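# Put one yellow sponge in each bench tote

## Task

Finish with exactly one yellow sponge inside each of the three totes on the bench, with no sponge sticking out past a tote's rim. Every other yellow sponge must sit on top of the low shelf, where the spares are. The totes and the cartons beneath the bench must not be shifted or rotated. The robot must not tip over or finish leaning, or the task fails. Nothing may count on the robot holding it in place at the end.

## Robot and tools

ROBOT. TidyBot++: a base 0.54 m long, 0.50 m wide and 0.38 m tall on four driven casters, carrying a single seven-joint arm that ends in a two-finger gripper. The shoulder is 0.12 m ahead of the base centre and 0.68 m off the floor. Cameras: base_camera on the base, and wrist_camera, which looks along the hand. The arm begins folded, hand down, reaching up to 0.08 m ahead of the base front, with the elbow up to 1.15 m high. A downward-pointing hand gets no higher than about 0.94 m, and only near the base.

FRAMES. Base frame: origin on the floor below the base centre, x forward, y left, z up. hand_pose is given in it and marks the point between the finger pads; the hand's own z runs along the fingers and its y is the closing direction. base_odometry is measured in the frame the base had at scene start. It counts wheel turns, so slip reads as motion and drift builds up. Heading is positive to the left, -3.142 to 3.142. base_tilt is in degrees, positive when leaning forward or right, with a fixed bias of about 1 degree.

execute_actions. Argument actions: a list holding one action or none (none just reports state and images). An action may have base, joints, speeds.
- base: exactly one key, a relative move from where the base last reported itself. translate_m: metres forward (negative back), -2 to 2. strafe_m: metres left (negative right), -2 to 2. rotate_rad: radians counter-clockwise from above, -6.3 to 6.3.
- joints: absolute targets, by name, in radians: joint_1_rad (any angle; positive turns the arm clockwise from above, the reverse of heading), joint_2_rad shoulder -2.249 to 2.249, joint_3_rad (any angle), joint_4_rad elbow -2.579 to 2.579, joint_5_rad (any angle), joint_6_rad wrist -2.099 to 2.099, joint_7_rad (any angle; hand down, positive is counter-clockwise from above, and at 1.57 the fingers open toward the robot's left and right). gripper_pos is a scale from 0 (open, about 85 mm gap) to 1 (closed); gap is roughly 85 x (1 - gripper_pos) mm. Free-turning joints go the short way, so split turns larger than half a revolution. Tolerances for done: 0.039 rad for joints 1 to 4, 0.056 for 5 to 7, 0.03 for the gripper.
- speeds: caps for this action only, keyed translate_m, strafe_m (0.05 to 0.5 m/s) and rotate_rad (0.1 to 1.57 rad/s); the top value is the default. A base move needing over 8.667 s is refused.
cameras: list of base_camera, wrist_camera or all; omitted, null or all gives both, [] gives none. Bad keys, names or values reject the whole call and nothing moves. A key left out of an action may keep pushing toward its previous target. Each action lasts at most 15 s.

ARM GEOMETRY. Upper arm 0.42 m, forearm 0.31 m, hand 0.31 m. With joint_1_rad 0, joint_3_rad 3.14, joint_5_rad 0 the arm moves in the base's x-z plane; tilt from vertical (forward positive) is joint_2 for the upper arm, joint_2 - joint_4 for the forearm, joint_2 - joint_4 - joint_6 for the hand. Add length times sine for reach ahead of the shoulder and length times cosine for height above it. Joints move up to 1.39 rad/s (1.22 for joints 5 to 7).

OTHER TOOLS. wait: seconds 0 to 10, commands nothing, returns state and images. zoom_image: camera (base_camera or wrist_camera) and region [x0, y0, x1, y1] in pixels from the top-left of that camera's latest full image, at most 504 by 504. read_manual: section "licences", returns licence text only. finished_scene: scene number; ends the scene for good and reports success, so call it only once everything rests stably.

RESULTS. base_status and joint_status per motion: done; off_target (stopped short, maybe still pushing); contact_stop or time_out (old target dropped, holding there); not_followed, with a joint command not followed line and cause, meaning a self-collision check blocked the arm targets (the gripper still acts, and the blocked targets may be retried on later actions); limit_stop_at_motor_heat. A blocked base can say done while far short. on_its_own lists uncommanded motion. motor_effort gives percent of maximum, positive toward larger joint values, peak in brackets, noisy. Motor temperatures list one value per arm joint. Gripper off_target at 1 means an object is held; done means nothing is. Warnings: ARM HIT, MOTOR HOT (from 60 °C), OVER-TEMPERATURE FAULT (75 °C, arm sags), torque fault (arm halts 10 s). When a call reports a stop, later calls in that same reply are skipped.

CORRECTIONS. Friction leaves joints slightly off; repeating a target does nothing. Send last command plus (wanted minus read). The hand can be 1 to 2 cm off, more when reaching far; trust the cameras. Loads make the arm sag; while gripping, never command the angle a joint currently reads. Closed fingertips extend about 20 mm beyond the hand point.

AVOID. Dropping or slamming objects, shoving totes or cartons, pushing hard into anything, and driving while the arm is caught above about 0.8 m, which can topple the robot; back off to right a lean. Don't drive the arm into obstacles (torque faults), hold loads long (heat), or send fingers near the floor. While you think the robot keeps its last command, and loose objects may get nudged now and then.

Each tool is called after ">>>" by a JSON object that holds its "op" and its "data", one argument or row to a line.

## Session

>>> {"op": "execute_actions", "data": {
  "actions": []
}}

Scene clock: 0.00 s.
Motor temperatures (°C, as the motors report them): [34 33 32 36 42 39 44]
base_odometry: x=+0.000 y=+0.000 heading=+0.000 (m, m, rad; odometry frame)
base_tilt: forward=-0.1 right=+0.2 (deg)
base_status: not commanded
joint_positions: joint_1_rad=+0.029 joint_2_rad=-0.377 joint_3_rad=+3.103 joint_4_rad=-2.518 joint_5_rad=+0.012 joint_6_rad=-0.929 joint_7_rad=+1.595 gripper_pos=+0.000
joint_status: not commanded
motor_effort: joint_1_rad=+1 joint_2_rad=+1 joint_3_rad=+1 joint_4_rad=+14 joint_5_rad=+1 joint_6_rad=+0 joint_7_rad=+0 (%)
hand_pose: x=+0.2507 y=-0.0021 z=+0.5927 quat_wxyz=(+0.012, +0.999, +0.019, +0.035) (m; base frame)
pictures: base_camera, wrist_camera
Images, in order (width x height): base_camera 644x364, wrist_camera 644x476.

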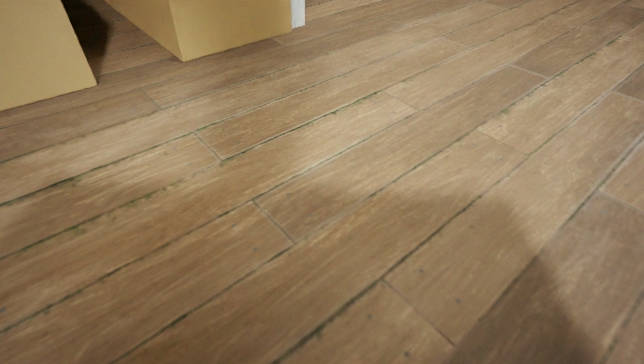

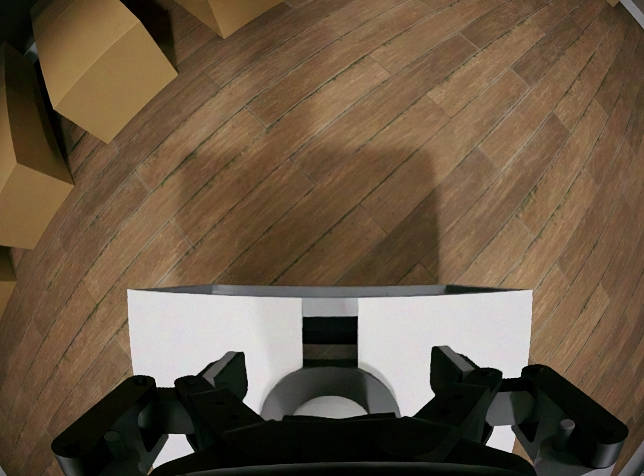

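>>> {"op": "execute_actions", "data": {
  "actions": [
    {"joints":{"joint_4_rad":-2.0,"joint_6_rad":-0.25}}
  ],
  "cameras": ["wrist_camera"]
}}

>>> {"op": "execute_actions", "data": {
  "actions": [
    {"base":{"rotate_rad":1.0}}
  ],
  "cameras": ["wrist_camera"]
}}

Scene clock: 9.80 s.
Motor temperatures (°C, as the motors report them): [34 33 32 36 42 39 44]
base_odometry: x=+0.000 y=+0.000 heading=+0.000 (m, m, rad; odometry frame)
base_tilt: forward=-0.2 right=+0.3 (deg)
base_status: not commanded
joint_positions: joint_1_rad=+0.029 joint_2_rad=-0.377 joint_3_rad=+3.103 joint_4_rad=-2.011 joint_5_rad=+0.012 joint_6_rad=-0.268 joint_7_rad=+1.595 gripper_pos=+0.000
joint_status: all done
motor_effort: joint_1_rad=+1(1) joint_2_rad=-7(7) joint_3_rad=+1(1) joint_4_rad=+20(20) joint_5_rad=+1(1) joint_6_rad=+8(7) joint_7_rad=-1(0) (%)
hand_pose: x=+0.5719 y=+0.0071 z=+0.9512 quat_wxyz=(+0.016, +0.814, +0.021, +0.580) (m; base frame)
pictures: wrist_camera
Images, in order (width x height): wrist_camera 644x476.

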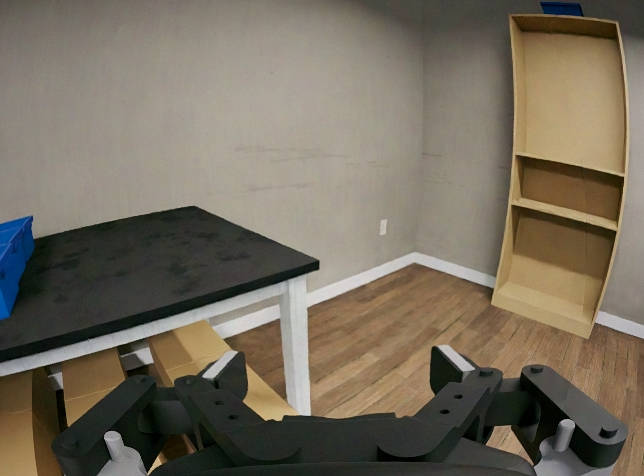

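Scene clock: 11.67 s.
Motor temperatures (°C, as the motors report them): [34 33 32 36 42 39 44]
base_odometry: x=+0.000 y=+0.000 heading=+0.999 (m, m, rad; odometry frame)
base_tilt: forward=-0.2 right=+0.2 (deg)
base_status: done
joint_positions: joint_1_rad=+0.029 joint_2_rad=-0.377 joint_3_rad=+3.100 joint_4_rad=-2.011 joint_5_rad=+0.012 joint_6_rad=-0.268 joint_7_rad=+1.595 gripper_pos=+0.000
joint_status: not commanded
motor_effort: joint_1_rad=+0(2) joint_2_rad=-6(7) joint_3_rad=+1(3) joint_4_rad=+20(20) joint_5_rad=+1(1) joint_6_rad=+8(8) joint_7_rad=+0(0) (%)
hand_pose: x=+0.5719 y=+0.0087 z=+0.9512 quat_wxyz=(+0.015, +0.814, +0.022, +0.580) (m; base frame)
pictures: wrist_camera
Images, in order (width x height): wrist_camera 644x476.

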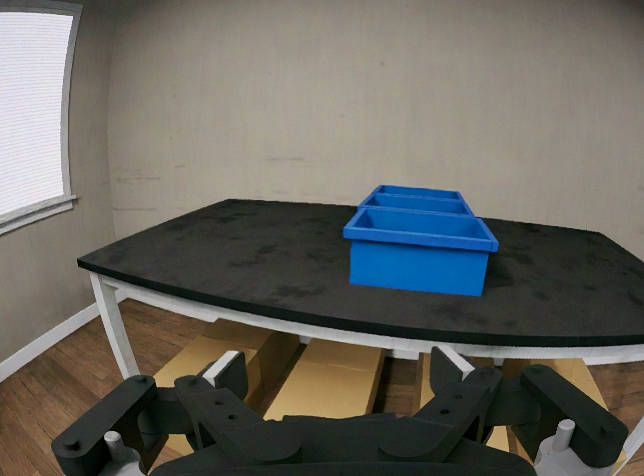

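>>> {"op": "execute_actions", "data": {
  "actions": [
    {"base":{"rotate_rad":1.5},"joints":{"joint_4_rad":-2.3,"joint_6_rad":0.0}}
  ],
  "cameras": ["wrist_camera"]
}}

>>> {"op": "execute_actions", "data": {
  "actions": [
    {"base":{"rotate_rad":1.7}}
  ],
  "cameras": ["wrist_camera"]
}}

>>> {"op": "execute_actions", "data": {
  "actions": [
    {"base":{"rotate_rad":1.3}}
  ],
  "cameras": ["wrist_camera"]
}}

Scene clock: 18.57 s.
Motor temperatures (°C, as the motors report them): [34 33 32 36 42 39 44]
base_odometry: x=+0.000 y=+0.000 heading=+2.499 (m, m, rad; odometry frame)
base_tilt: forward=-0.1 right=+0.2 (deg)
base_status: done
joint_positions: joint_1_rad=+0.029 joint_2_rad=-0.377 joint_3_rad=+3.101 joint_4_rad=-2.285 joint_5_rad=+0.012 joint_6_rad=-0.022 joint_7_rad=+1.595 gripper_pos=+0.000
joint_status: all done
motor_effort: joint_1_rad=+1(1) joint_2_rad=-6(7) joint_3_rad=+1(2) joint_4_rad=+19(20) joint_5_rad=+1(1) joint_6_rad=+8(8) joint_7_rad=+0(0) (%)
hand_pose: x=+0.5519 y=+0.0076 z=+0.8592 quat_wxyz=(+0.014, +0.822, +0.023, +0.569) (m; base frame)
pictures: wrist_camera
Images, in order (width x height): wrist_camera 644x476.

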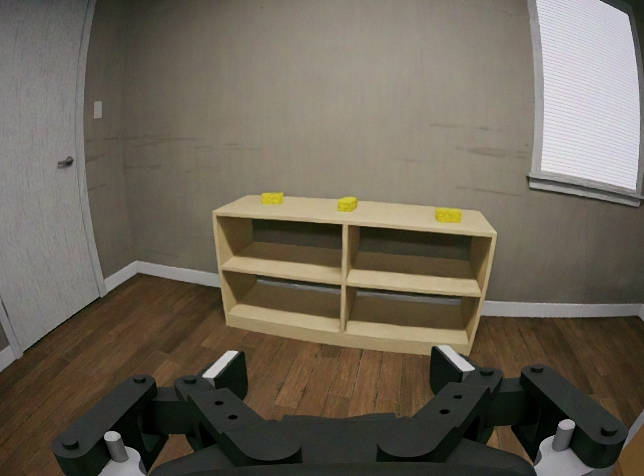

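Scene clock: 20.93 s.
Motor temperatures (°C, as the motors report them): [34 33 32 36 42 39 44]
base_odometry: x=+0.000 y=+0.000 heading=-2.085 (m, m, rad; odometry frame)
base_tilt: forward=-0.2 right=+0.3 (deg)
base_status: done
joint_positions: joint_1_rad=+0.029 joint_2_rad=-0.377 joint_3_rad=+3.102 joint_4_rad=-2.285 joint_5_rad=+0.012 joint_6_rad=-0.022 joint_7_rad=+1.595 gripper_pos=+0.000
joint_status: not commanded
motor_effort: joint_1_rad=+1(1) joint_2_rad=-5(7) joint_3_rad=+1(2) joint_4_rad=+19(19) joint_5_rad=+1(1) joint_6_rad=+8(8) joint_7_rad=-1(0) (%)
hand_pose: x=+0.5519 y=+0.0075 z=+0.8592 quat_wxyz=(+0.014, +0.822, +0.023, +0.569) (m; base frame)
pictures: wrist_camera
Images, in order (width x height): wrist_camera 644x476.

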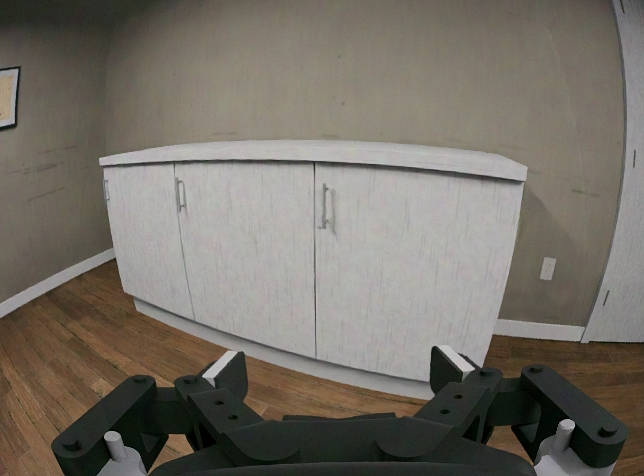

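Scene clock: 23.03 s.
Motor temperatures (°C, as the motors report them): [34 33 32 36 42 39 44]
base_odometry: x=+0.000 y=+0.000 heading=-0.786 (m, m, rad; odometry frame)
base_tilt: forward=-0.1 right=+0.3 (deg)
base_status: done
joint_positions: joint_1_rad=+0.029 joint_2_rad=-0.377 joint_3_rad=+3.101 joint_4_rad=-2.285 joint_5_rad=+0.012 joint_6_rad=-0.022 joint_7_rad=+1.595 gripper_pos=+0.000
joint_status: not commanded
motor_effort: joint_1_rad=+1(1) joint_2_rad=-5(6) joint_3_rad=+1(2) joint_4_rad=+19(19) joint_5_rad=+1(1) joint_6_rad=+8(8) joint_7_rad=+0(0) (%)
hand_pose: x=+0.5519 y=+0.0078 z=+0.8592 quat_wxyz=(+0.014, +0.822, +0.023, +0.569) (m; base frame)
pictures: wrist_camera
Images, in order (width x height): wrist_camera 644x476.

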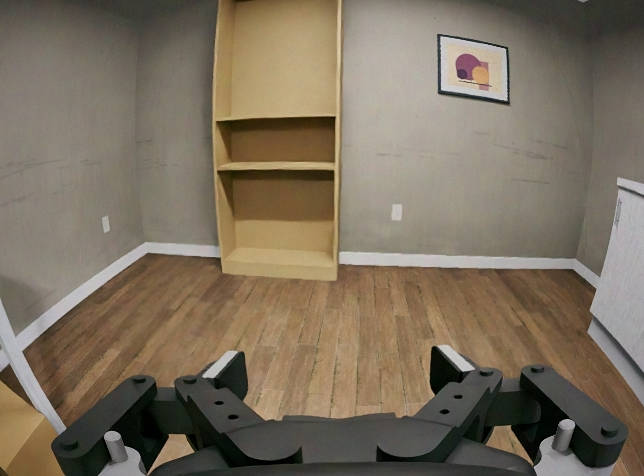

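>>> {"op": "execute_actions", "data": {
  "actions": [
    {"base":{"rotate_rad":1.6},"joints":{"joint_4_rad":-1.6,"joint_6_rad":-0.9}}
  ]
}}

Scene clock: 32.50 s.
Motor temperatures (°C, as the motors report them): [34 33 32 36 42 39 44]
base_odometry: x=+0.000 y=+0.000 heading=+0.814 (m, m, rad; odometry frame)
base_tilt: forward=-0.2 right=+0.3 (deg)
base_status: done
joint_positions: joint_1_rad=+0.029 joint_2_rad=-0.377 joint_3_rad=+3.099 joint_4_rad=-1.614 joint_5_rad=+0.012 joint_6_rad=-0.877 joint_7_rad=+1.595 gripper_pos=+0.000
joint_status: all done
motor_effort: joint_1_rad=+1(1) joint_2_rad=-5(8) joint_3_rad=+1(2) joint_4_rad=+18(20) joint_5_rad=+1(2) joint_6_rad=+7(9) joint_7_rad=+0(1) (%)
hand_pose: x=+0.5274 y=+0.0081 z=+1.0149 quat_wxyz=(+0.016, +0.871, +0.020, +0.491) (m; base frame)
pictures: base_camera, wrist_camera
Images, in order (width x height): base_camera 644x364, wrist_camera 644x476.

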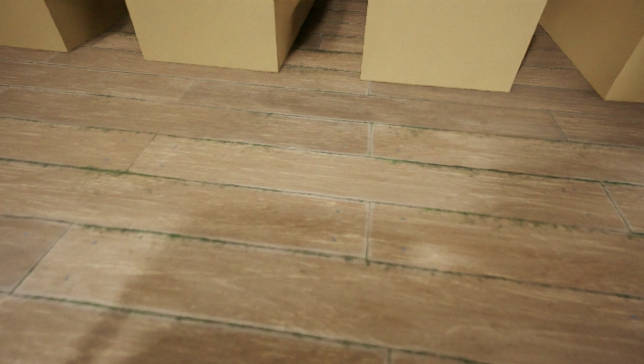

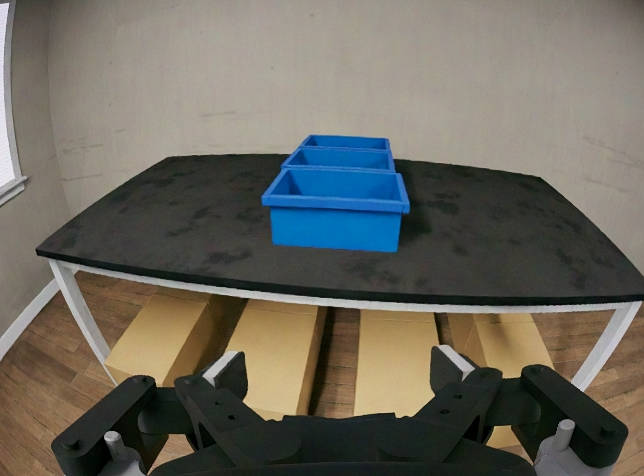

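>>> {"op": "execute_actions", "data": {
  "actions": [
    {"base":{"rotate_rad":0.08},"joints":{"joint_2_rad":-0.2,"joint_4_rad":-1.2,"joint_6_rad":-1.3}}
  ]
}}

>>> {"op": "execute_actions", "data": {
  "actions": [
    {"base":{"translate_m":0.3}}
  ]
}}

Scene clock: 40.00 s.
Motor temperatures (°C, as the motors report them): [34 33 32 36 42 39 44]
base_odometry: x=+0.000 y=+0.000 heading=+0.893 (m, m, rad; odometry frame)
base_tilt: forward=-0.2 right=+0.2 (deg)
base_status: done
joint_positions: joint_1_rad=+0.029 joint_2_rad=-0.222 joint_3_rad=+3.099 joint_4_rad=-1.216 joint_5_rad=+0.012 joint_6_rad=-1.277 joint_7_rad=+1.595 gripper_pos=+0.000
joint_status: all done
motor_effort: joint_1_rad=+1(2) joint_2_rad=-8(8) joint_3_rad=+1(3) joint_4_rad=+17(20) joint_5_rad=+1(2) joint_6_rad=+7(8) joint_7_rad=+0(0) (%)
hand_pose: x=+0.5277 y=+0.0064 z=+1.0631 quat_wxyz=(+0.013, +0.906, +0.018, +0.422) (m; base frame)
pictures: base_camera, wrist_camera
Images, in order (width x height): base_camera 644x364, wrist_camera 644x476.

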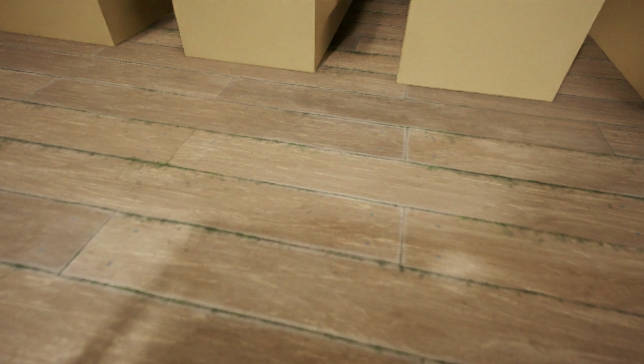

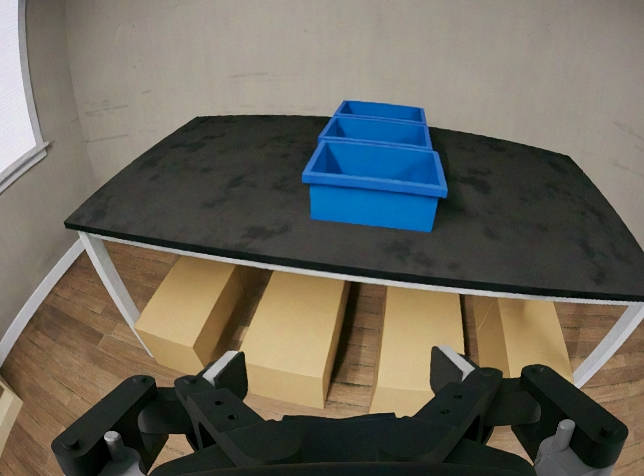

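Scene clock: 41.90 s.
Motor temperatures (°C, as the motors report them): [34 33 32 36 42 39 44]
base_odometry: x=+0.188 y=+0.234 heading=+0.894 (m, m, rad; odometry frame)
base_tilt: forward=-0.2 right=+0.2 (deg)
base_status: done
joint_positions: joint_1_rad=+0.029 joint_2_rad=-0.204 joint_3_rad=+3.099 joint_4_rad=-1.213 joint_5_rad=+0.012 joint_6_rad=-1.279 joint_7_rad=+1.595 gripper_pos=+0.000
joint_status: not commanded
motor_effort: joint_1_rad=+0(0) joint_2_rad=-9(12) joint_3_rad=+1(1) joint_4_rad=+17(17) joint_5_rad=+1(1) joint_6_rad=+6(7) joint_7_rad=+0(1) (%)
hand_pose: x=+0.5341 y=+0.0062 z=+1.0562 quat_wxyz=(+0.012, +0.910, +0.018, +0.414) (m; base frame)
pictures: base_camera, wrist_camera
Images, in order (width x height): base_camera 644x364, wrist_camera 644x476.

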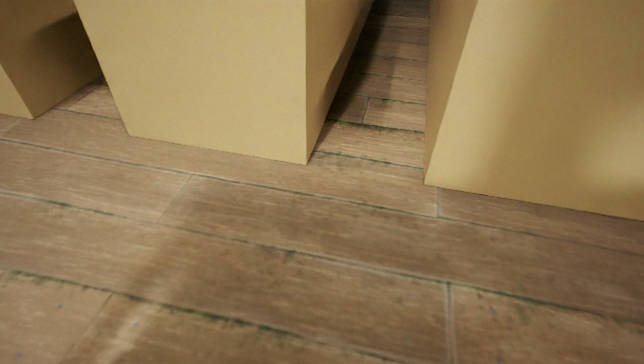

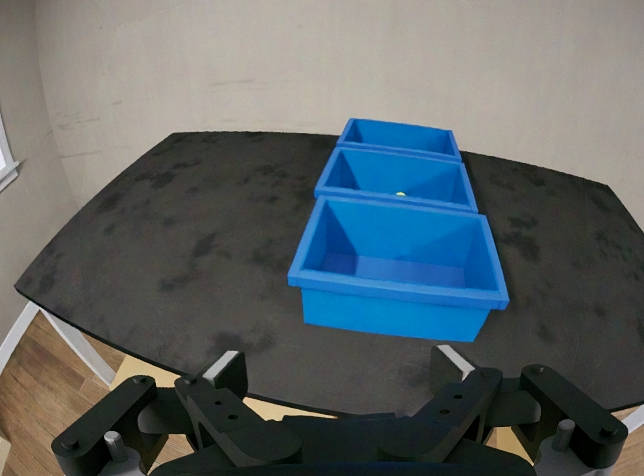

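>>> {"op": "execute_actions", "data": {
  "actions": [
    {"base":{"rotate_rad":-0.15},"joints":{"joint_2_rad":0.2,"joint_4_rad":-1.0,"joint_6_rad":-1.2}}
  ]
}}

>>> {"op": "execute_actions", "data": {
  "actions": [
    {"base":{"translate_m":0.22},"speeds":{"translate_m":0.2}}
  ]
}}

Scene clock: 50.73 s.
Motor temperatures (°C, as the motors report them): [34 33 32 36 42 39 44]
base_odometry: x=+0.188 y=+0.234 heading=+0.743 (m, m, rad; odometry frame)
base_tilt: forward=-0.2 right=+0.3 (deg)
base_status: done
joint_positions: joint_1_rad=+0.029 joint_2_rad=+0.199 joint_3_rad=+3.103 joint_4_rad=-1.017 joint_5_rad=+0.012 joint_6_rad=-1.224 joint_7_rad=+1.595 gripper_pos=+0.000
joint_status: all done
motor_effort: joint_1_rad=+1(2) joint_2_rad=-24(27) joint_3_rad=+0(2) joint_4_rad=+17(18) joint_5_rad=+1(2) joint_6_rad=+5(7) joint_7_rad=+0(0) (%)
hand_pose: x=+0.6974 y=+0.0005 z=+0.9656 quat_wxyz=(+0.005, +0.939, +0.014, +0.343) (m; base frame)
pictures: base_camera, wrist_camera
Images, in order (width x height): base_camera 644x364, wrist_camera 644x476.

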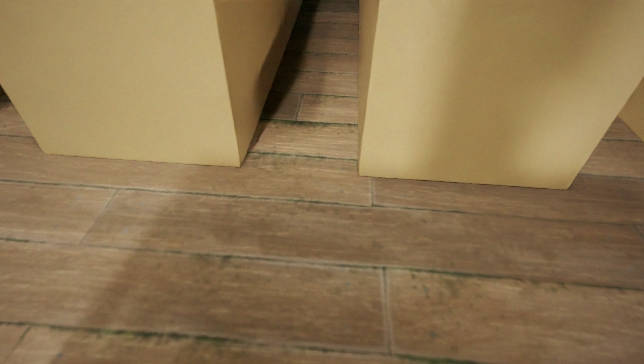

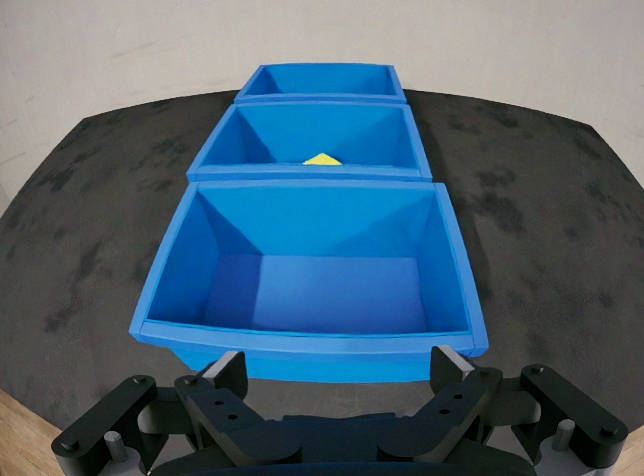

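Scene clock: 52.60 s.
Motor temperatures (°C, as the motors report them): [34 33 32 36 42 39 44]
base_odometry: x=+0.350 y=+0.383 heading=+0.743 (m, m, rad; odometry frame)
base_tilt: forward=-0.2 right=+0.2 (deg)
base_status: done
joint_positions: joint_1_rad=+0.029 joint_2_rad=+0.199 joint_3_rad=+3.103 joint_4_rad=-1.015 joint_5_rad=+0.012 joint_6_rad=-1.221 joint_7_rad=+1.595 gripper_pos=+0.000
joint_status: not commanded
motor_effort: joint_1_rad=+1(1) joint_2_rad=-25(27) joint_3_rad=+0(0) joint_4_rad=+18(19) joint_5_rad=+1(1) joint_6_rad=+5(6) joint_7_rad=-1(0) (%)
hand_pose: x=+0.6984 y=+0.0005 z=+0.9672 quat_wxyz=(+0.005, +0.938, +0.014, +0.346) (m; base frame)
pictures: base_camera, wrist_camera
Images, in order (width x height): base_camera 644x364, wrist_camera 644x476.

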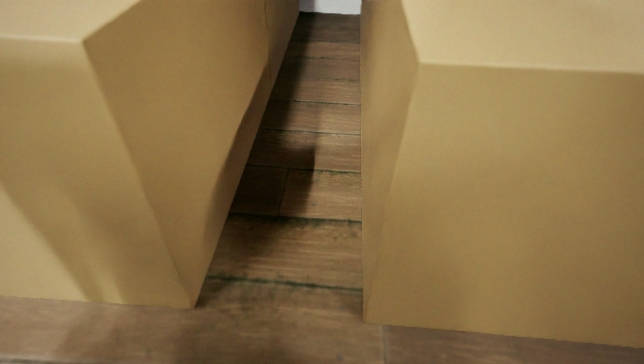

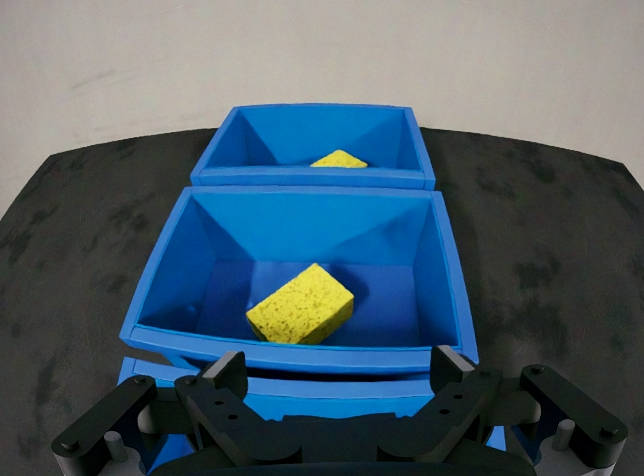

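>>> {"op": "execute_actions", "data": {
  "actions": [
    {"joints":{"joint_2_rad":0.6,"joint_4_rad":-0.6,"joint_6_rad":-1.7}}
  ],
  "cameras": ["wrist_camera"]
}}

Scene clock: 61.77 s.
Motor temperatures (°C, as the motors report them): [34 34 32 36 42 39 44]
base_odometry: x=+0.350 y=+0.383 heading=+0.743 (m, m, rad; odometry frame)
base_tilt: forward=-0.2 right=+0.2 (deg)
base_status: not commanded
joint_positions: joint_1_rad=+0.029 joint_2_rad=+0.542 joint_3_rad=+3.103 joint_4_rad=-0.586 joint_5_rad=+0.012 joint_6_rad=-1.649 joint_7_rad=+1.595 gripper_pos=+0.000
joint_status: joint_2_rad off_target (ended at +0.542, target +0.600); the others done
motor_effort: joint_1_rad=+1(2) joint_2_rad=-27(33) joint_3_rad=+1(1) joint_4_rad=+11(19) joint_5_rad=+2(4) joint_6_rad=-1(11) joint_7_rad=+1(2) (%)
hand_pose: x=+0.7306 y=-0.0039 z=+0.8866 quat_wxyz=(-0.002, +0.983, +0.011, +0.181) (m; base frame)
pictures: wrist_camera
Images, in order (width x height): wrist_camera 644x476.

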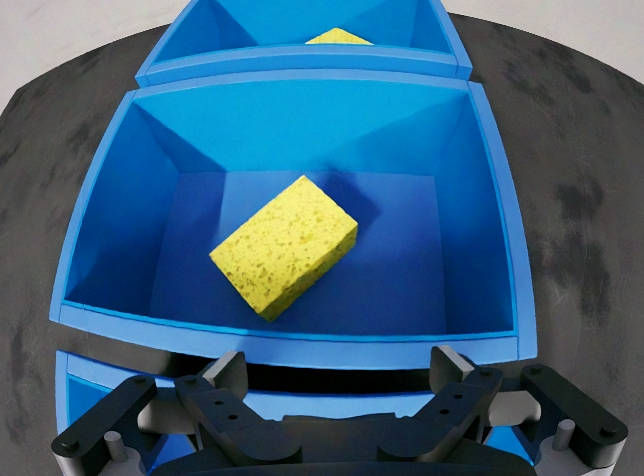

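>>> {"op": "execute_actions", "data": {
  "actions": [
    {"joints":{"joint_2_rad":0.55,"joint_4_rad":-0.6,"joint_6_rad":-1.1}}
  ],
  "cameras": ["wrist_camera"]
}}

Scene clock: 66.57 s.
Motor temperatures (°C, as the motors report them): [34 34 32 36 42 39 44]
base_odometry: x=+0.350 y=+0.383 heading=+0.743 (m, m, rad; odometry frame)
base_tilt: forward=-0.2 right=+0.2 (deg)
base_status: not commanded
joint_positions: joint_1_rad=+0.029 joint_2_rad=+0.552 joint_3_rad=+3.103 joint_4_rad=-0.600 joint_5_rad=+0.012 joint_6_rad=-1.100 joint_7_rad=+1.595 gripper_pos=+0.000
joint_status: all done
motor_effort: joint_1_rad=+1(1) joint_2_rad=-36(38) joint_3_rad=+0(0) joint_4_rad=+18(18) joint_5_rad=+1(2) joint_6_rad=+7(7) joint_7_rad=+0(1) (%)
hand_pose: x=+0.8684 y=-0.0049 z=+0.9723 quat_wxyz=(+0.001, +0.903, +0.008, +0.430) (m; base frame)
pictures: wrist_camera
Images, in order (width x height): wrist_camera 644x476.

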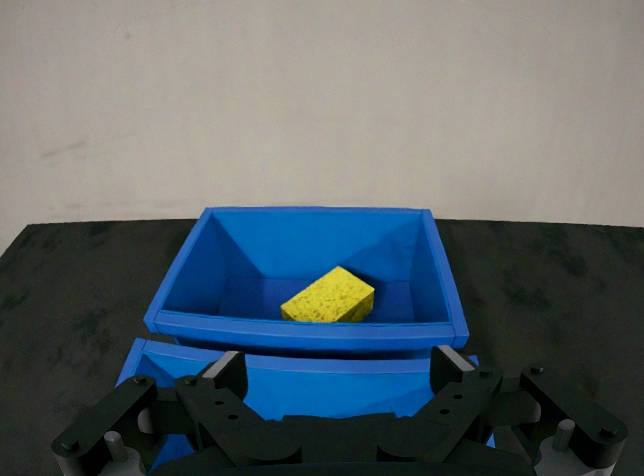

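>>> {"op": "execute_actions", "data": {
  "actions": [
    {"base":{"translate_m":-0.5},"joints":{"joint_2_rad":-0.2,"joint_4_rad":-1.3,"joint_6_rad":-1.2}}
  ],
  "cameras": []
}}

>>> {"op": "execute_actions", "data": {
  "actions": [
    {"base":{"rotate_rad":1.57}}
  ],
  "cameras": ["wrist_camera"]
}}

Scene clock: 73.67 s.
Motor temperatures (°C, as the motors report them): [34 34 32 36 42 39 44]
base_odometry: x=-0.018 y=+0.045 heading=+0.743 (m, m, rad; odometry frame)
base_tilt: forward=-0.2 right=+0.2 (deg)
base_status: done
joint_positions: joint_1_rad=+0.029 joint_2_rad=-0.204 joint_3_rad=+3.103 joint_4_rad=-1.283 joint_5_rad=+0.012 joint_6_rad=-1.179 joint_7_rad=+1.595 gripper_pos=+0.000
joint_status: all done
motor_effort: joint_1_rad=+0(4) joint_2_rad=-9(40) joint_3_rad=+1(2) joint_4_rad=+17(19) joint_5_rad=+1(2) joint_6_rad=+7(7) joint_7_rad=+0(0) (%)
hand_pose: x=+0.5510 y=+0.0045 z=+1.0449 quat_wxyz=(+0.013, +0.904, +0.016, +0.428) (m; base frame)
pictures: none
No camera images: the call's "cameras" was empty. Leave "cameras" out to get every camera's image.

Scene clock: 76.00 s.
Motor temperatures (°C, as the motors report them): [34 34 32 36 42 39 44]
base_odometry: x=-0.018 y=+0.045 heading=+2.312 (m, m, rad; odometry frame)
base_tilt: forward=-0.2 right=+0.3 (deg)
base_status: done
joint_positions: joint_1_rad=+0.029 joint_2_rad=-0.204 joint_3_rad=+3.100 joint_4_rad=-1.284 joint_5_rad=+0.012 joint_6_rad=-1.179 joint_7_rad=+1.595 gripper_pos=+0.000
joint_status: not commanded
motor_effort: joint_1_rad=+1(2) joint_2_rad=-10(12) joint_3_rad=+1(2) joint_4_rad=+18(18) joint_5_rad=+1(2) joint_6_rad=+6(7) joint_7_rad=+0(0) (%)
hand_pose: x=+0.5509 y=+0.0063 z=+1.0443 quat_wxyz=(+0.012, +0.904, +0.018, +0.427) (m; base frame)
pictures: wrist_camera
Images, in order (width x height): wrist_camera 644x476.

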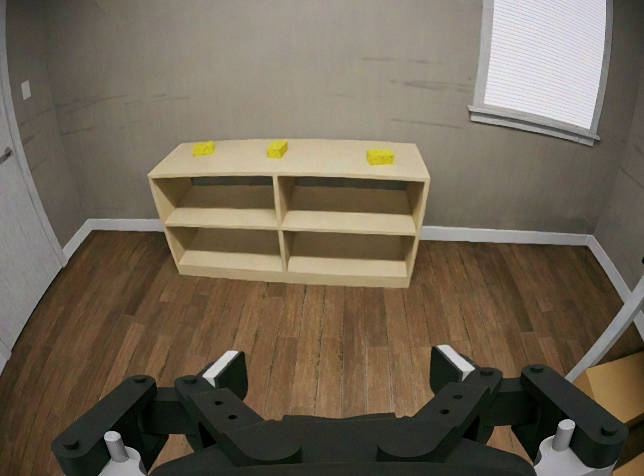

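>>> {"op": "execute_actions", "data": {
  "actions": [
    {"base":{"translate_m":0.8}}
  ]
}}

Scene clock: 80.83 s.
Motor temperatures (°C, as the motors report them): [34 34 32 36 42 39 44]
base_odometry: x=-0.559 y=+0.634 heading=+2.313 (m, m, rad; odometry frame)
base_tilt: forward=-0.2 right=+0.2 (deg)
base_status: done
joint_positions: joint_1_rad=+0.029 joint_2_rad=-0.203 joint_3_rad=+3.100 joint_4_rad=-1.287 joint_5_rad=+0.012 joint_6_rad=-1.181 joint_7_rad=+1.595 gripper_pos=+0.000
joint_status: not commanded
motor_effort: joint_1_rad=+1(0) joint_2_rad=-9(14) joint_3_rad=+1(1) joint_4_rad=+17(18) joint_5_rad=+1(1) joint_6_rad=+6(7) joint_7_rad=+0(0) (%)
hand_pose: x=+0.5509 y=+0.0062 z=+1.0418 quat_wxyz=(+0.012, +0.905, +0.018, +0.424) (m; base frame)
pictures: base_camera, wrist_camera
Images, in order (width x height): base_camera 644x364, wrist_camera 644x476.

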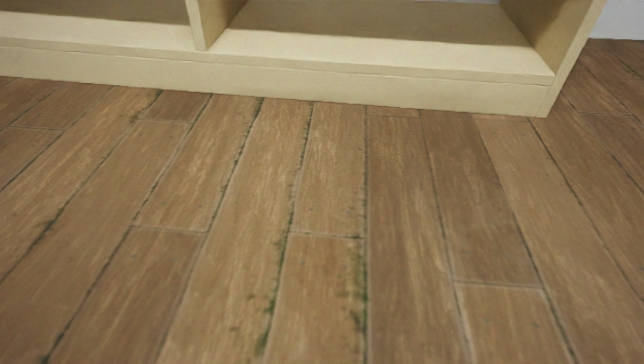

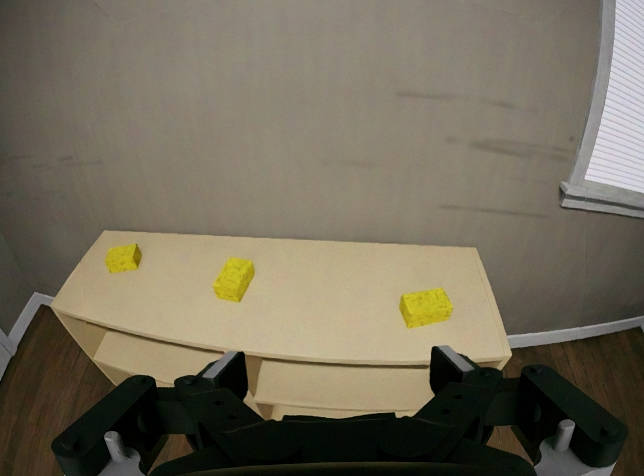

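>>> {"op": "execute_actions", "data": {
  "actions": [
    {"base":{"strafe_m":-0.2},"joints":{"joint_2_rad":0.1,"joint_4_rad":-1.2,"joint_6_rad":-1.84}}
  ],
  "cameras": []
}}

>>> {"op": "execute_actions", "data": {
  "actions": [
    {"base":{"translate_m":0.35}}
  ]
}}

Scene clock: 89.20 s.
Motor temperatures (°C, as the motors report them): [34 34 32 36 42 39 44]
base_odometry: x=-0.412 y=+0.770 heading=+2.313 (m, m, rad; odometry frame)
base_tilt: forward=-0.2 right=+0.2 (deg)
base_status: done
joint_positions: joint_1_rad=+0.029 joint_2_rad=+0.095 joint_3_rad=+3.104 joint_4_rad=-1.217 joint_5_rad=+0.012 joint_6_rad=-1.820 joint_7_rad=+1.595 gripper_pos=+0.000
joint_status: all done
motor_effort: joint_1_rad=+1(2) joint_2_rad=-18(20) joint_3_rad=+0(3) joint_4_rad=+15(18) joint_5_rad=+1(2) joint_6_rad=+0(6) joint_7_rad=+0(0) (%)
hand_pose: x=+0.4654 y=+0.0001 z=+0.8700 quat_wxyz=(+0.004, +1.000, +0.015, +0.005) (m; base frame)
pictures: none
No camera images: the call's "cameras" was empty. Leave "cameras" out to get every camera's image.

Scene clock: 91.23 s.
Motor temperatures (°C, as the motors report them): [34 34 32 36 42 39 44]
base_odometry: x=-0.649 y=+1.028 heading=+2.313 (m, m, rad; odometry frame)
base_tilt: forward=-0.3 right=+0.2 (deg)
base_status: done
joint_positions: joint_1_rad=+0.029 joint_2_rad=+0.101 joint_3_rad=+3.104 joint_4_rad=-1.214 joint_5_rad=+0.012 joint_6_rad=-1.821 joint_7_rad=+1.595 gripper_pos=+0.000
joint_status: not commanded
motor_effort: joint_1_rad=+0(1) joint_2_rad=-18(23) joint_3_rad=+0(0) joint_4_rad=+15(16) joint_5_rad=+1(1) joint_6_rad=-1(0) joint_7_rad=+0(1) (%)
hand_pose: x=+0.4667 y=+0.0001 z=+0.8688 quat_wxyz=(+0.004, +1.000, +0.015, +0.003) (m; base frame)
pictures: base_camera, wrist_camera
Images, in order (width x height): base_camera 644x364, wrist_camera 644x476.

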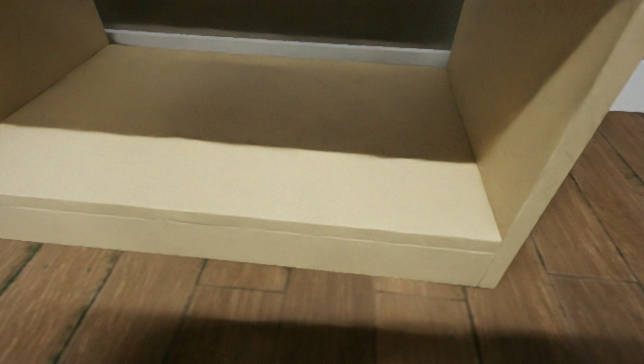

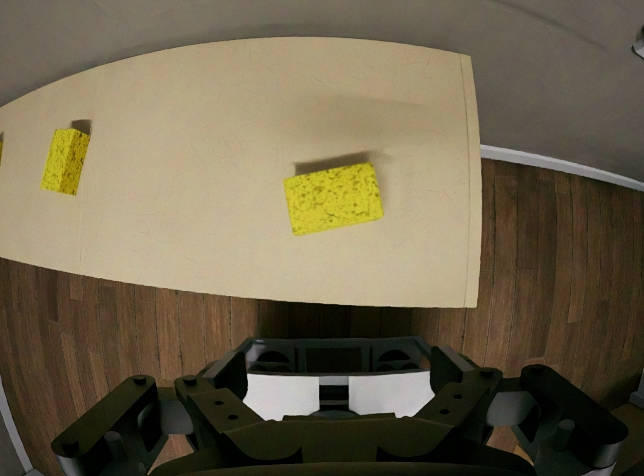

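>>> {"op": "execute_actions", "data": {
  "actions": [
    {"base":{"translate_m":0.10},"joints":{"joint_7_rad":0.2},"speeds":{"translate_m":0.15}}
  ],
  "cameras": ["wrist_camera"]
}}

Scene clock: 104.53 s.
Motor temperatures (°C, as the motors report them): [34 34 32 37 42 39 44]
base_odometry: x=-0.716 y=+1.102 heading=+2.313 (m, m, rad; odometry frame)
base_tilt: forward=-0.2 right=+0.2 (deg)
base_status: done
joint_positions: joint_1_rad=+0.029 joint_2_rad=+0.101 joint_3_rad=+3.104 joint_4_rad=-1.214 joint_5_rad=+0.012 joint_6_rad=-1.821 joint_7_rad=+0.223 gripper_pos=+0.000
joint_status: all done
motor_effort: joint_1_rad=+1(2) joint_2_rad=-18(21) joint_3_rad=+0(0) joint_4_rad=+15(15) joint_5_rad=+1(2) joint_6_rad=-1(0) joint_7_rad=+0(1) (%)
hand_pose: x=+0.4668 y=+0.0001 z=+0.8688 quat_wxyz=(+0.001, +0.783, -0.622, +0.005) (m; base frame)
pictures: wrist_camera
Images, in order (width x height): wrist_camera 644x476.

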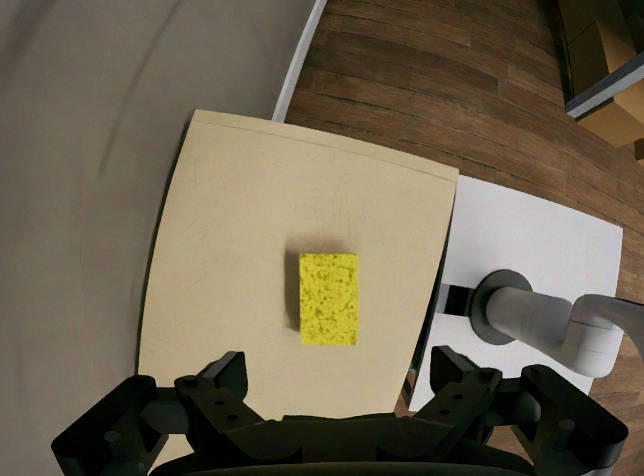

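>>> {"op": "execute_actions", "data": {
  "actions": [
    {"joints":{"joint_2_rad":0.11,"joint_4_rad":-1.67,"joint_6_rad":-1.36}}
  ],
  "cameras": ["wrist_camera"]
}}

Scene clock: 115.97 s.
Motor temperatures (°C, as the motors report them): [34 34 32 37 42 39 44]
base_odometry: x=-0.716 y=+1.102 heading=+2.313 (m, m, rad; odometry frame)
base_tilt: forward=-0.1 right=+0.3 (deg)
base_status: not commanded
joint_positions: joint_1_rad=+0.029 joint_2_rad=+0.101 joint_3_rad=+3.104 joint_4_rad=-1.656 joint_5_rad=+0.012 joint_6_rad=-1.383 joint_7_rad=+0.223 gripper_pos=+0.000
joint_status: all done
motor_effort: joint_1_rad=+1(1) joint_2_rad=-18(19) joint_3_rad=+0(0) joint_4_rad=+15(16) joint_5_rad=+1(1) joint_6_rad=-1(0) joint_7_rad=+1(0) (%)
hand_pose: x=+0.4703 y=+0.0006 z=+0.7310 quat_wxyz=(+0.002, +0.785, -0.620, +0.003) (m; base frame)
pictures: wrist_camera
Images, in order (width x height): wrist_camera 644x476.

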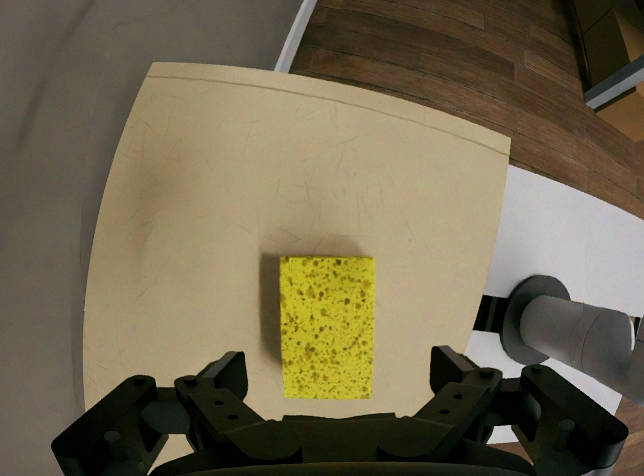

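>>> {"op": "execute_actions", "data": {
  "actions": [
    {"joints":{"joint_2_rad":0.19,"joint_4_rad":-1.88,"joint_6_rad":-1.07}}
  ]
}}

Scene clock: 123.63 s.
Motor temperatures (°C, as the motors report them): [34 34 32 37 42 39 44]
base_odometry: x=-0.716 y=+1.102 heading=+2.313 (m, m, rad; odometry frame)
base_tilt: forward=-0.2 right=+0.2 (deg)
base_status: not commanded
joint_positions: joint_1_rad=+0.029 joint_2_rad=+0.176 joint_3_rad=+3.104 joint_4_rad=-1.869 joint_5_rad=+0.012 joint_6_rad=-1.092 joint_7_rad=+0.223 gripper_pos=+0.000
joint_status: all done
motor_effort: joint_1_rad=+1(1) joint_2_rad=-19(20) joint_3_rad=+1(0) joint_4_rad=+13(16) joint_5_rad=+1(1) joint_6_rad=-1(0) joint_7_rad=+0(1) (%)
hand_pose: x=+0.4735 y=+0.0013 z=+0.6416 quat_wxyz=(+0.000, +0.785, -0.619, +0.003) (m; base frame)
pictures: base_camera, wrist_camera
Images, in order (width x height): base_camera 644x364, wrist_camera 644x476.

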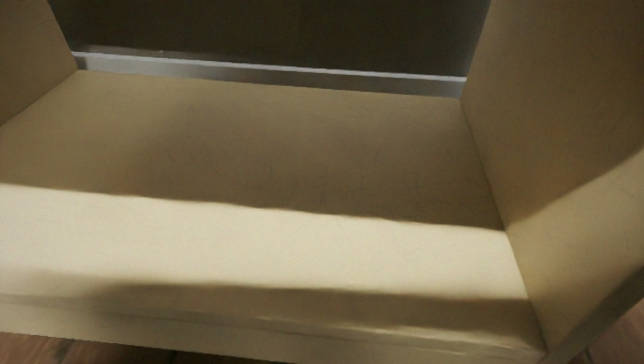

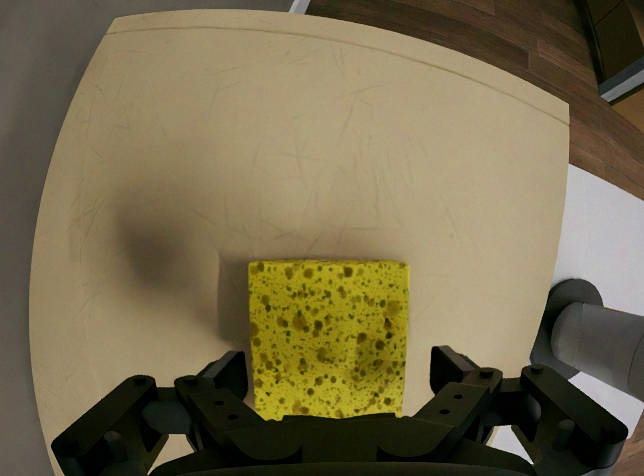

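>>> {"op": "execute_actions", "data": {
  "actions": [
    {"joints":{"joint_2_rad":0.225,"joint_4_rad":-1.92,"joint_6_rad":-1.005}}
  ],
  "cameras": ["wrist_camera"]
}}

>>> {"op": "execute_actions", "data": {
  "actions": [
    {"joints":{"gripper_pos":1.0}}
  ],
  "cameras": ["wrist_camera"]
}}

Scene clock: 127.67 s.
Motor temperatures (°C, as the motors report them): [34 34 32 37 42 39 44]
base_odometry: x=-0.716 y=+1.102 heading=+2.313 (m, m, rad; odometry frame)
base_tilt: forward=-0.1 right=+0.3 (deg)
base_status: not commanded
joint_positions: joint_1_rad=+0.029 joint_2_rad=+0.208 joint_3_rad=+3.104 joint_4_rad=-1.909 joint_5_rad=+0.012 joint_6_rad=-1.026 joint_7_rad=+0.223 gripper_pos=+0.000
joint_status: all done
motor_effort: joint_1_rad=+1(1) joint_2_rad=-19(21) joint_3_rad=+0(0) joint_4_rad=+13(14) joint_5_rad=+1(1) joint_6_rad=-1(1) joint_7_rad=+0(0) (%)
hand_pose: x=+0.4736 y=+0.0015 z=+0.6189 quat_wxyz=(+0.001, +0.786, -0.619, +0.000) (m; base frame)
pictures: wrist_camera
Images, in order (width x height): wrist_camera 644x476.

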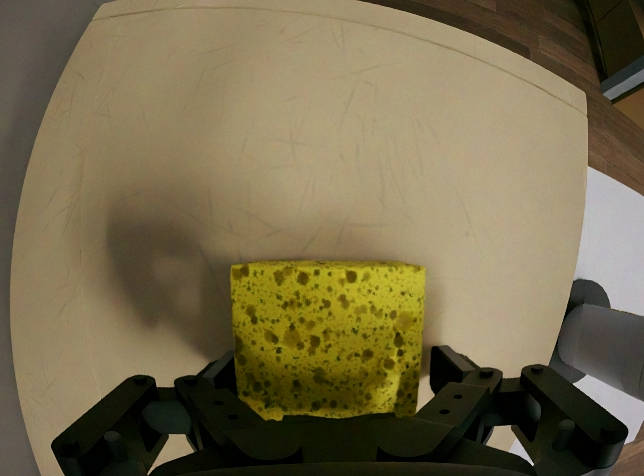

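Scene clock: 128.77 s.
Motor temperatures (°C, as the motors report them): [34 34 32 37 42 39 44]
base_odometry: x=-0.716 y=+1.102 heading=+2.313 (m, m, rad; odometry frame)
base_tilt: forward=-0.2 right=+0.1 (deg)
base_status: not commanded
joint_positions: joint_1_rad=+0.029 joint_2_rad=+0.193 joint_3_rad=+3.104 joint_4_rad=-1.908 joint_5_rad=+0.012 joint_6_rad=-1.035 joint_7_rad=+0.223 gripper_pos=+0.385
joint_status: gripper_pos off_target (ended at +0.385, target +1.000)
motor_effort: joint_1_rad=+1(2) joint_2_rad=-14(20) joint_3_rad=+0(2) joint_4_rad=+11(13) joint_5_rad=+1(2) joint_6_rad=+3(9) joint_7_rad=+0(0) (%)
hand_pose: x=+0.4721 y=+0.0013 z=+0.6246 quat_wxyz=(-0.001, +0.786, -0.619, +0.003) (m; base frame)
pictures: wrist_camera
Images, in order (width x height): wrist_camera 644x476.

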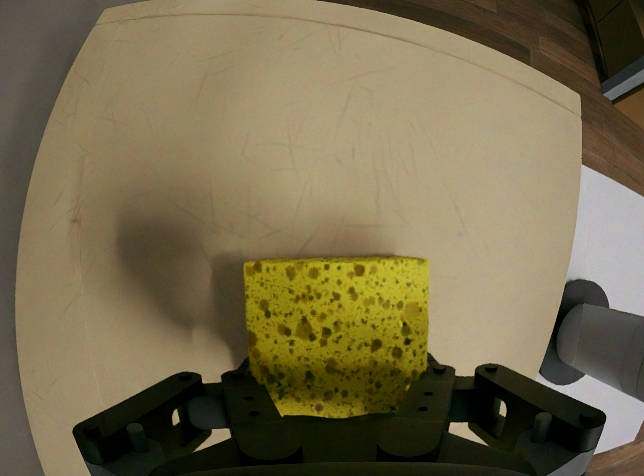

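>>> {"op": "execute_actions", "data": {
  "actions": [
    {"joints":{"joint_2_rad":0.1,"joint_4_rad":-1.2,"joint_6_rad":-1.84}}
  ],
  "cameras": []
}}

>>> {"op": "execute_actions", "data": {
  "actions": [
    {"base":{"translate_m":-1.25},"joints":{"joint_2_rad":0.3,"joint_4_rad":-0.6,"joint_6_rad":-1.85,"joint_7_rad":0.0}}
  ],
  "cameras": []
}}

>>> {"op": "execute_actions", "data": {
  "actions": [
    {"base":{"rotate_rad":-1.57},"speeds":{"rotate_rad":0.8}}
  ]
}}

Scene clock: 141.57 s.
Motor temperatures (°C, as the motors report them): [34 34 32 37 42 39 44]
base_odometry: x=-0.716 y=+1.102 heading=+2.313 (m, m, rad; odometry frame)
base_tilt: forward=-0.2 right=+0.3 (deg)
base_status: not commanded
joint_positions: joint_1_rad=+0.029 joint_2_rad=+0.119 joint_3_rad=+3.104 joint_4_rad=-1.214 joint_5_rad=+0.012 joint_6_rad=-1.819 joint_7_rad=+0.223 gripper_pos=+0.385
joint_status: all done
motor_effort: joint_1_rad=+1(0) joint_2_rad=-18(23) joint_3_rad=+0(0) joint_4_rad=+15(15) joint_5_rad=+1(1) joint_6_rad=-1(3) joint_7_rad=+0(0) (%)
hand_pose: x=+0.4709 y=-0.0001 z=+0.8622 quat_wxyz=(+0.006, +0.783, -0.622, -0.002) (m; base frame)
pictures: none
No camera images: the call's "cameras" was empty. Leave "cameras" out to get every camera's image.

Scene clock: 145.63 s.
Motor temperatures (°C, as the motors report them): [34 34 32 37 42 39 44]
base_odometry: x=+0.129 y=+0.180 heading=+2.313 (m, m, rad; odometry frame)
base_tilt: forward=-0.2 right=+0.2 (deg)
base_status: done
joint_positions: joint_1_rad=+0.029 joint_2_rad=+0.284 joint_3_rad=+3.104 joint_4_rad=-0.613 joint_5_rad=+0.012 joint_6_rad=-1.830 joint_7_rad=+0.043 gripper_pos=+0.386
joint_status: all done
motor_effort: joint_1_rad=+0(2) joint_2_rad=-23(25) joint_3_rad=+0(2) joint_4_rad=+14(15) joint_5_rad=+2(2) joint_6_rad=+3(4) joint_7_rad=+0(0) (%)
hand_pose: x=+0.6074 y=-0.0021 z=+0.9972 quat_wxyz=(-0.143, +0.706, -0.677, +0.149) (m; base frame)
pictures: none
No camera images: the call's "cameras" was empty. Leave "cameras" out to get every camera's image.

Scene clock: 148.43 s.
Motor temperatures (°C, as the motors report them): [34 34 32 37 42 39 44]
base_odometry: x=+0.129 y=+0.180 heading=+0.743 (m, m, rad; odometry frame)
base_tilt: forward=-0.1 right=+0.2 (deg)
base_status: done
joint_positions: joint_1_rad=+0.029 joint_2_rad=+0.284 joint_3_rad=+3.104 joint_4_rad=-0.613 joint_5_rad=+0.012 joint_6_rad=-1.830 joint_7_rad=+0.043 gripper_pos=+0.386
joint_status: not commanded
motor_effort: joint_1_rad=+1(4) joint_2_rad=-23(24) joint_3_rad=+0(2) joint_4_rad=+14(14) joint_5_rad=+1(2) joint_6_rad=+3(3) joint_7_rad=+0(0) (%)
hand_pose: x=+0.6076 y=-0.0022 z=+0.9970 quat_wxyz=(-0.143, +0.706, -0.677, +0.148) (m; base frame)
pictures: base_camera, wrist_camera
Images, in order (width x height): base_camera 644x364, wrist_camera 644x476.

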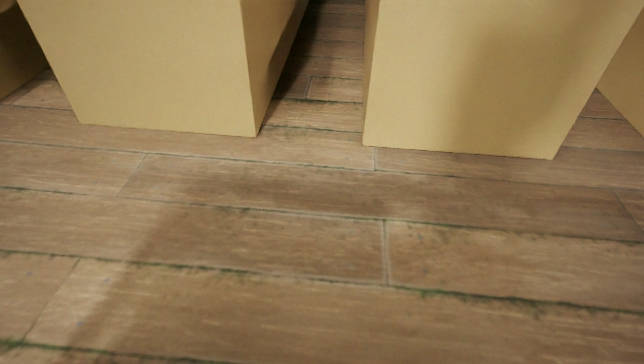

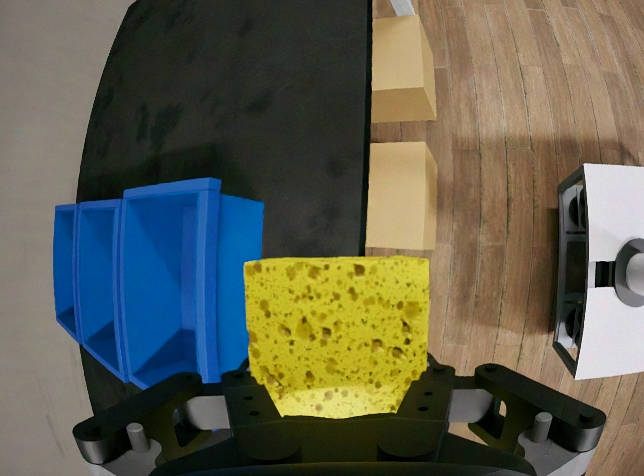

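>>> {"op": "execute_actions", "data": {
  "actions": [
    {"base":{"translate_m":0.30},"speeds":{"translate_m":0.2}}
  ]
}}

Scene clock: 154.57 s.
Motor temperatures (°C, as the motors report them): [34 34 32 37 42 39 44]
base_odometry: x=+0.350 y=+0.383 heading=+0.743 (m, m, rad; odometry frame)
base_tilt: forward=-0.1 right=+0.2 (deg)
base_status: done
joint_positions: joint_1_rad=+0.029 joint_2_rad=+0.293 joint_3_rad=+3.104 joint_4_rad=-0.613 joint_5_rad=+0.012 joint_6_rad=-1.830 joint_7_rad=+0.043 gripper_pos=+0.386
joint_status: not commanded
motor_effort: joint_1_rad=+1(1) joint_2_rad=-25(27) joint_3_rad=+0(0) joint_4_rad=+15(15) joint_5_rad=+1(2) joint_6_rad=+3(4) joint_7_rad=+1(0) (%)
hand_pose: x=+0.6102 y=-0.0022 z=+0.9930 quat_wxyz=(-0.140, +0.707, -0.678, +0.145) (m; base frame)
pictures: base_camera, wrist_camera
Images, in order (width x height): base_camera 644x364, wrist_camera 644x476.

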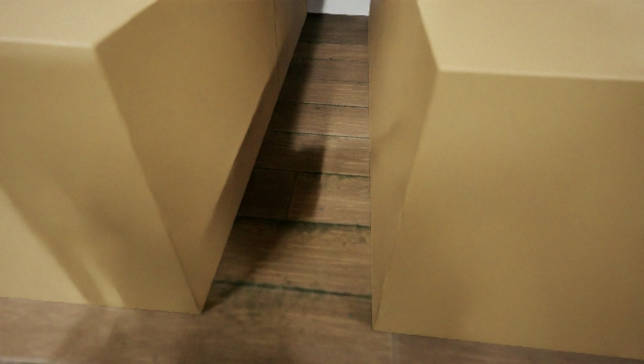

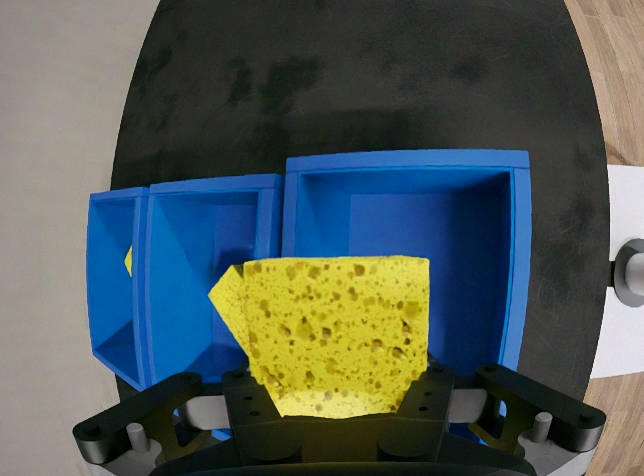

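>>> {"op": "execute_actions", "data": {
  "actions": [
    {"base":{"strafe_m":-0.03},"joints":{"joint_2_rad":0.44,"joint_4_rad":-0.52,"joint_6_rad":-2.09},"speeds":{"strafe_m":0.1}}
  ],
  "cameras": ["wrist_camera"]
}}

Scene clock: 165.97 s.
Motor temperatures (°C, as the motors report them): [34 34 32 37 42 39 44]
base_odometry: x=+0.371 y=+0.361 heading=+0.743 (m, m, rad; odometry frame)
base_tilt: forward=-0.1 right=+0.2 (deg)
base_status: done
joint_positions: joint_1_rad=+0.029 joint_2_rad=+0.435 joint_3_rad=+3.104 joint_4_rad=-0.536 joint_5_rad=+0.012 joint_6_rad=-2.069 joint_7_rad=+0.043 gripper_pos=+0.386
joint_status: all done
motor_effort: joint_1_rad=+1(1) joint_2_rad=-27(30) joint_3_rad=+0(1) joint_4_rad=+13(14) joint_5_rad=+1(2) joint_6_rad=+0(3) joint_7_rad=+0(1) (%)
hand_pose: x=+0.5867 y=-0.0036 z=+0.9315 quat_wxyz=(-0.037, +0.721, -0.692, +0.035) (m; base frame)
pictures: wrist_camera
Images, in order (width x height): wrist_camera 644x476.

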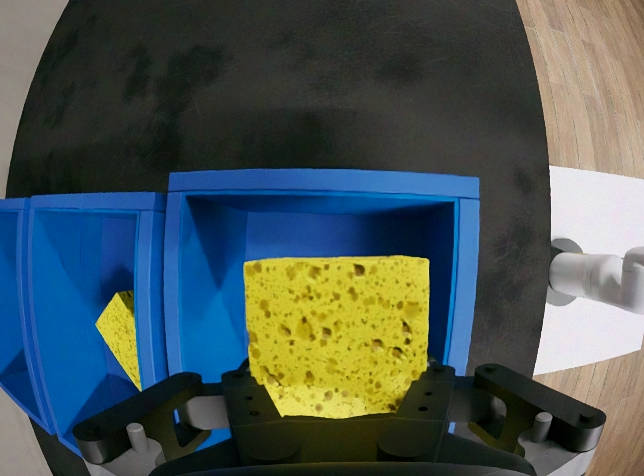

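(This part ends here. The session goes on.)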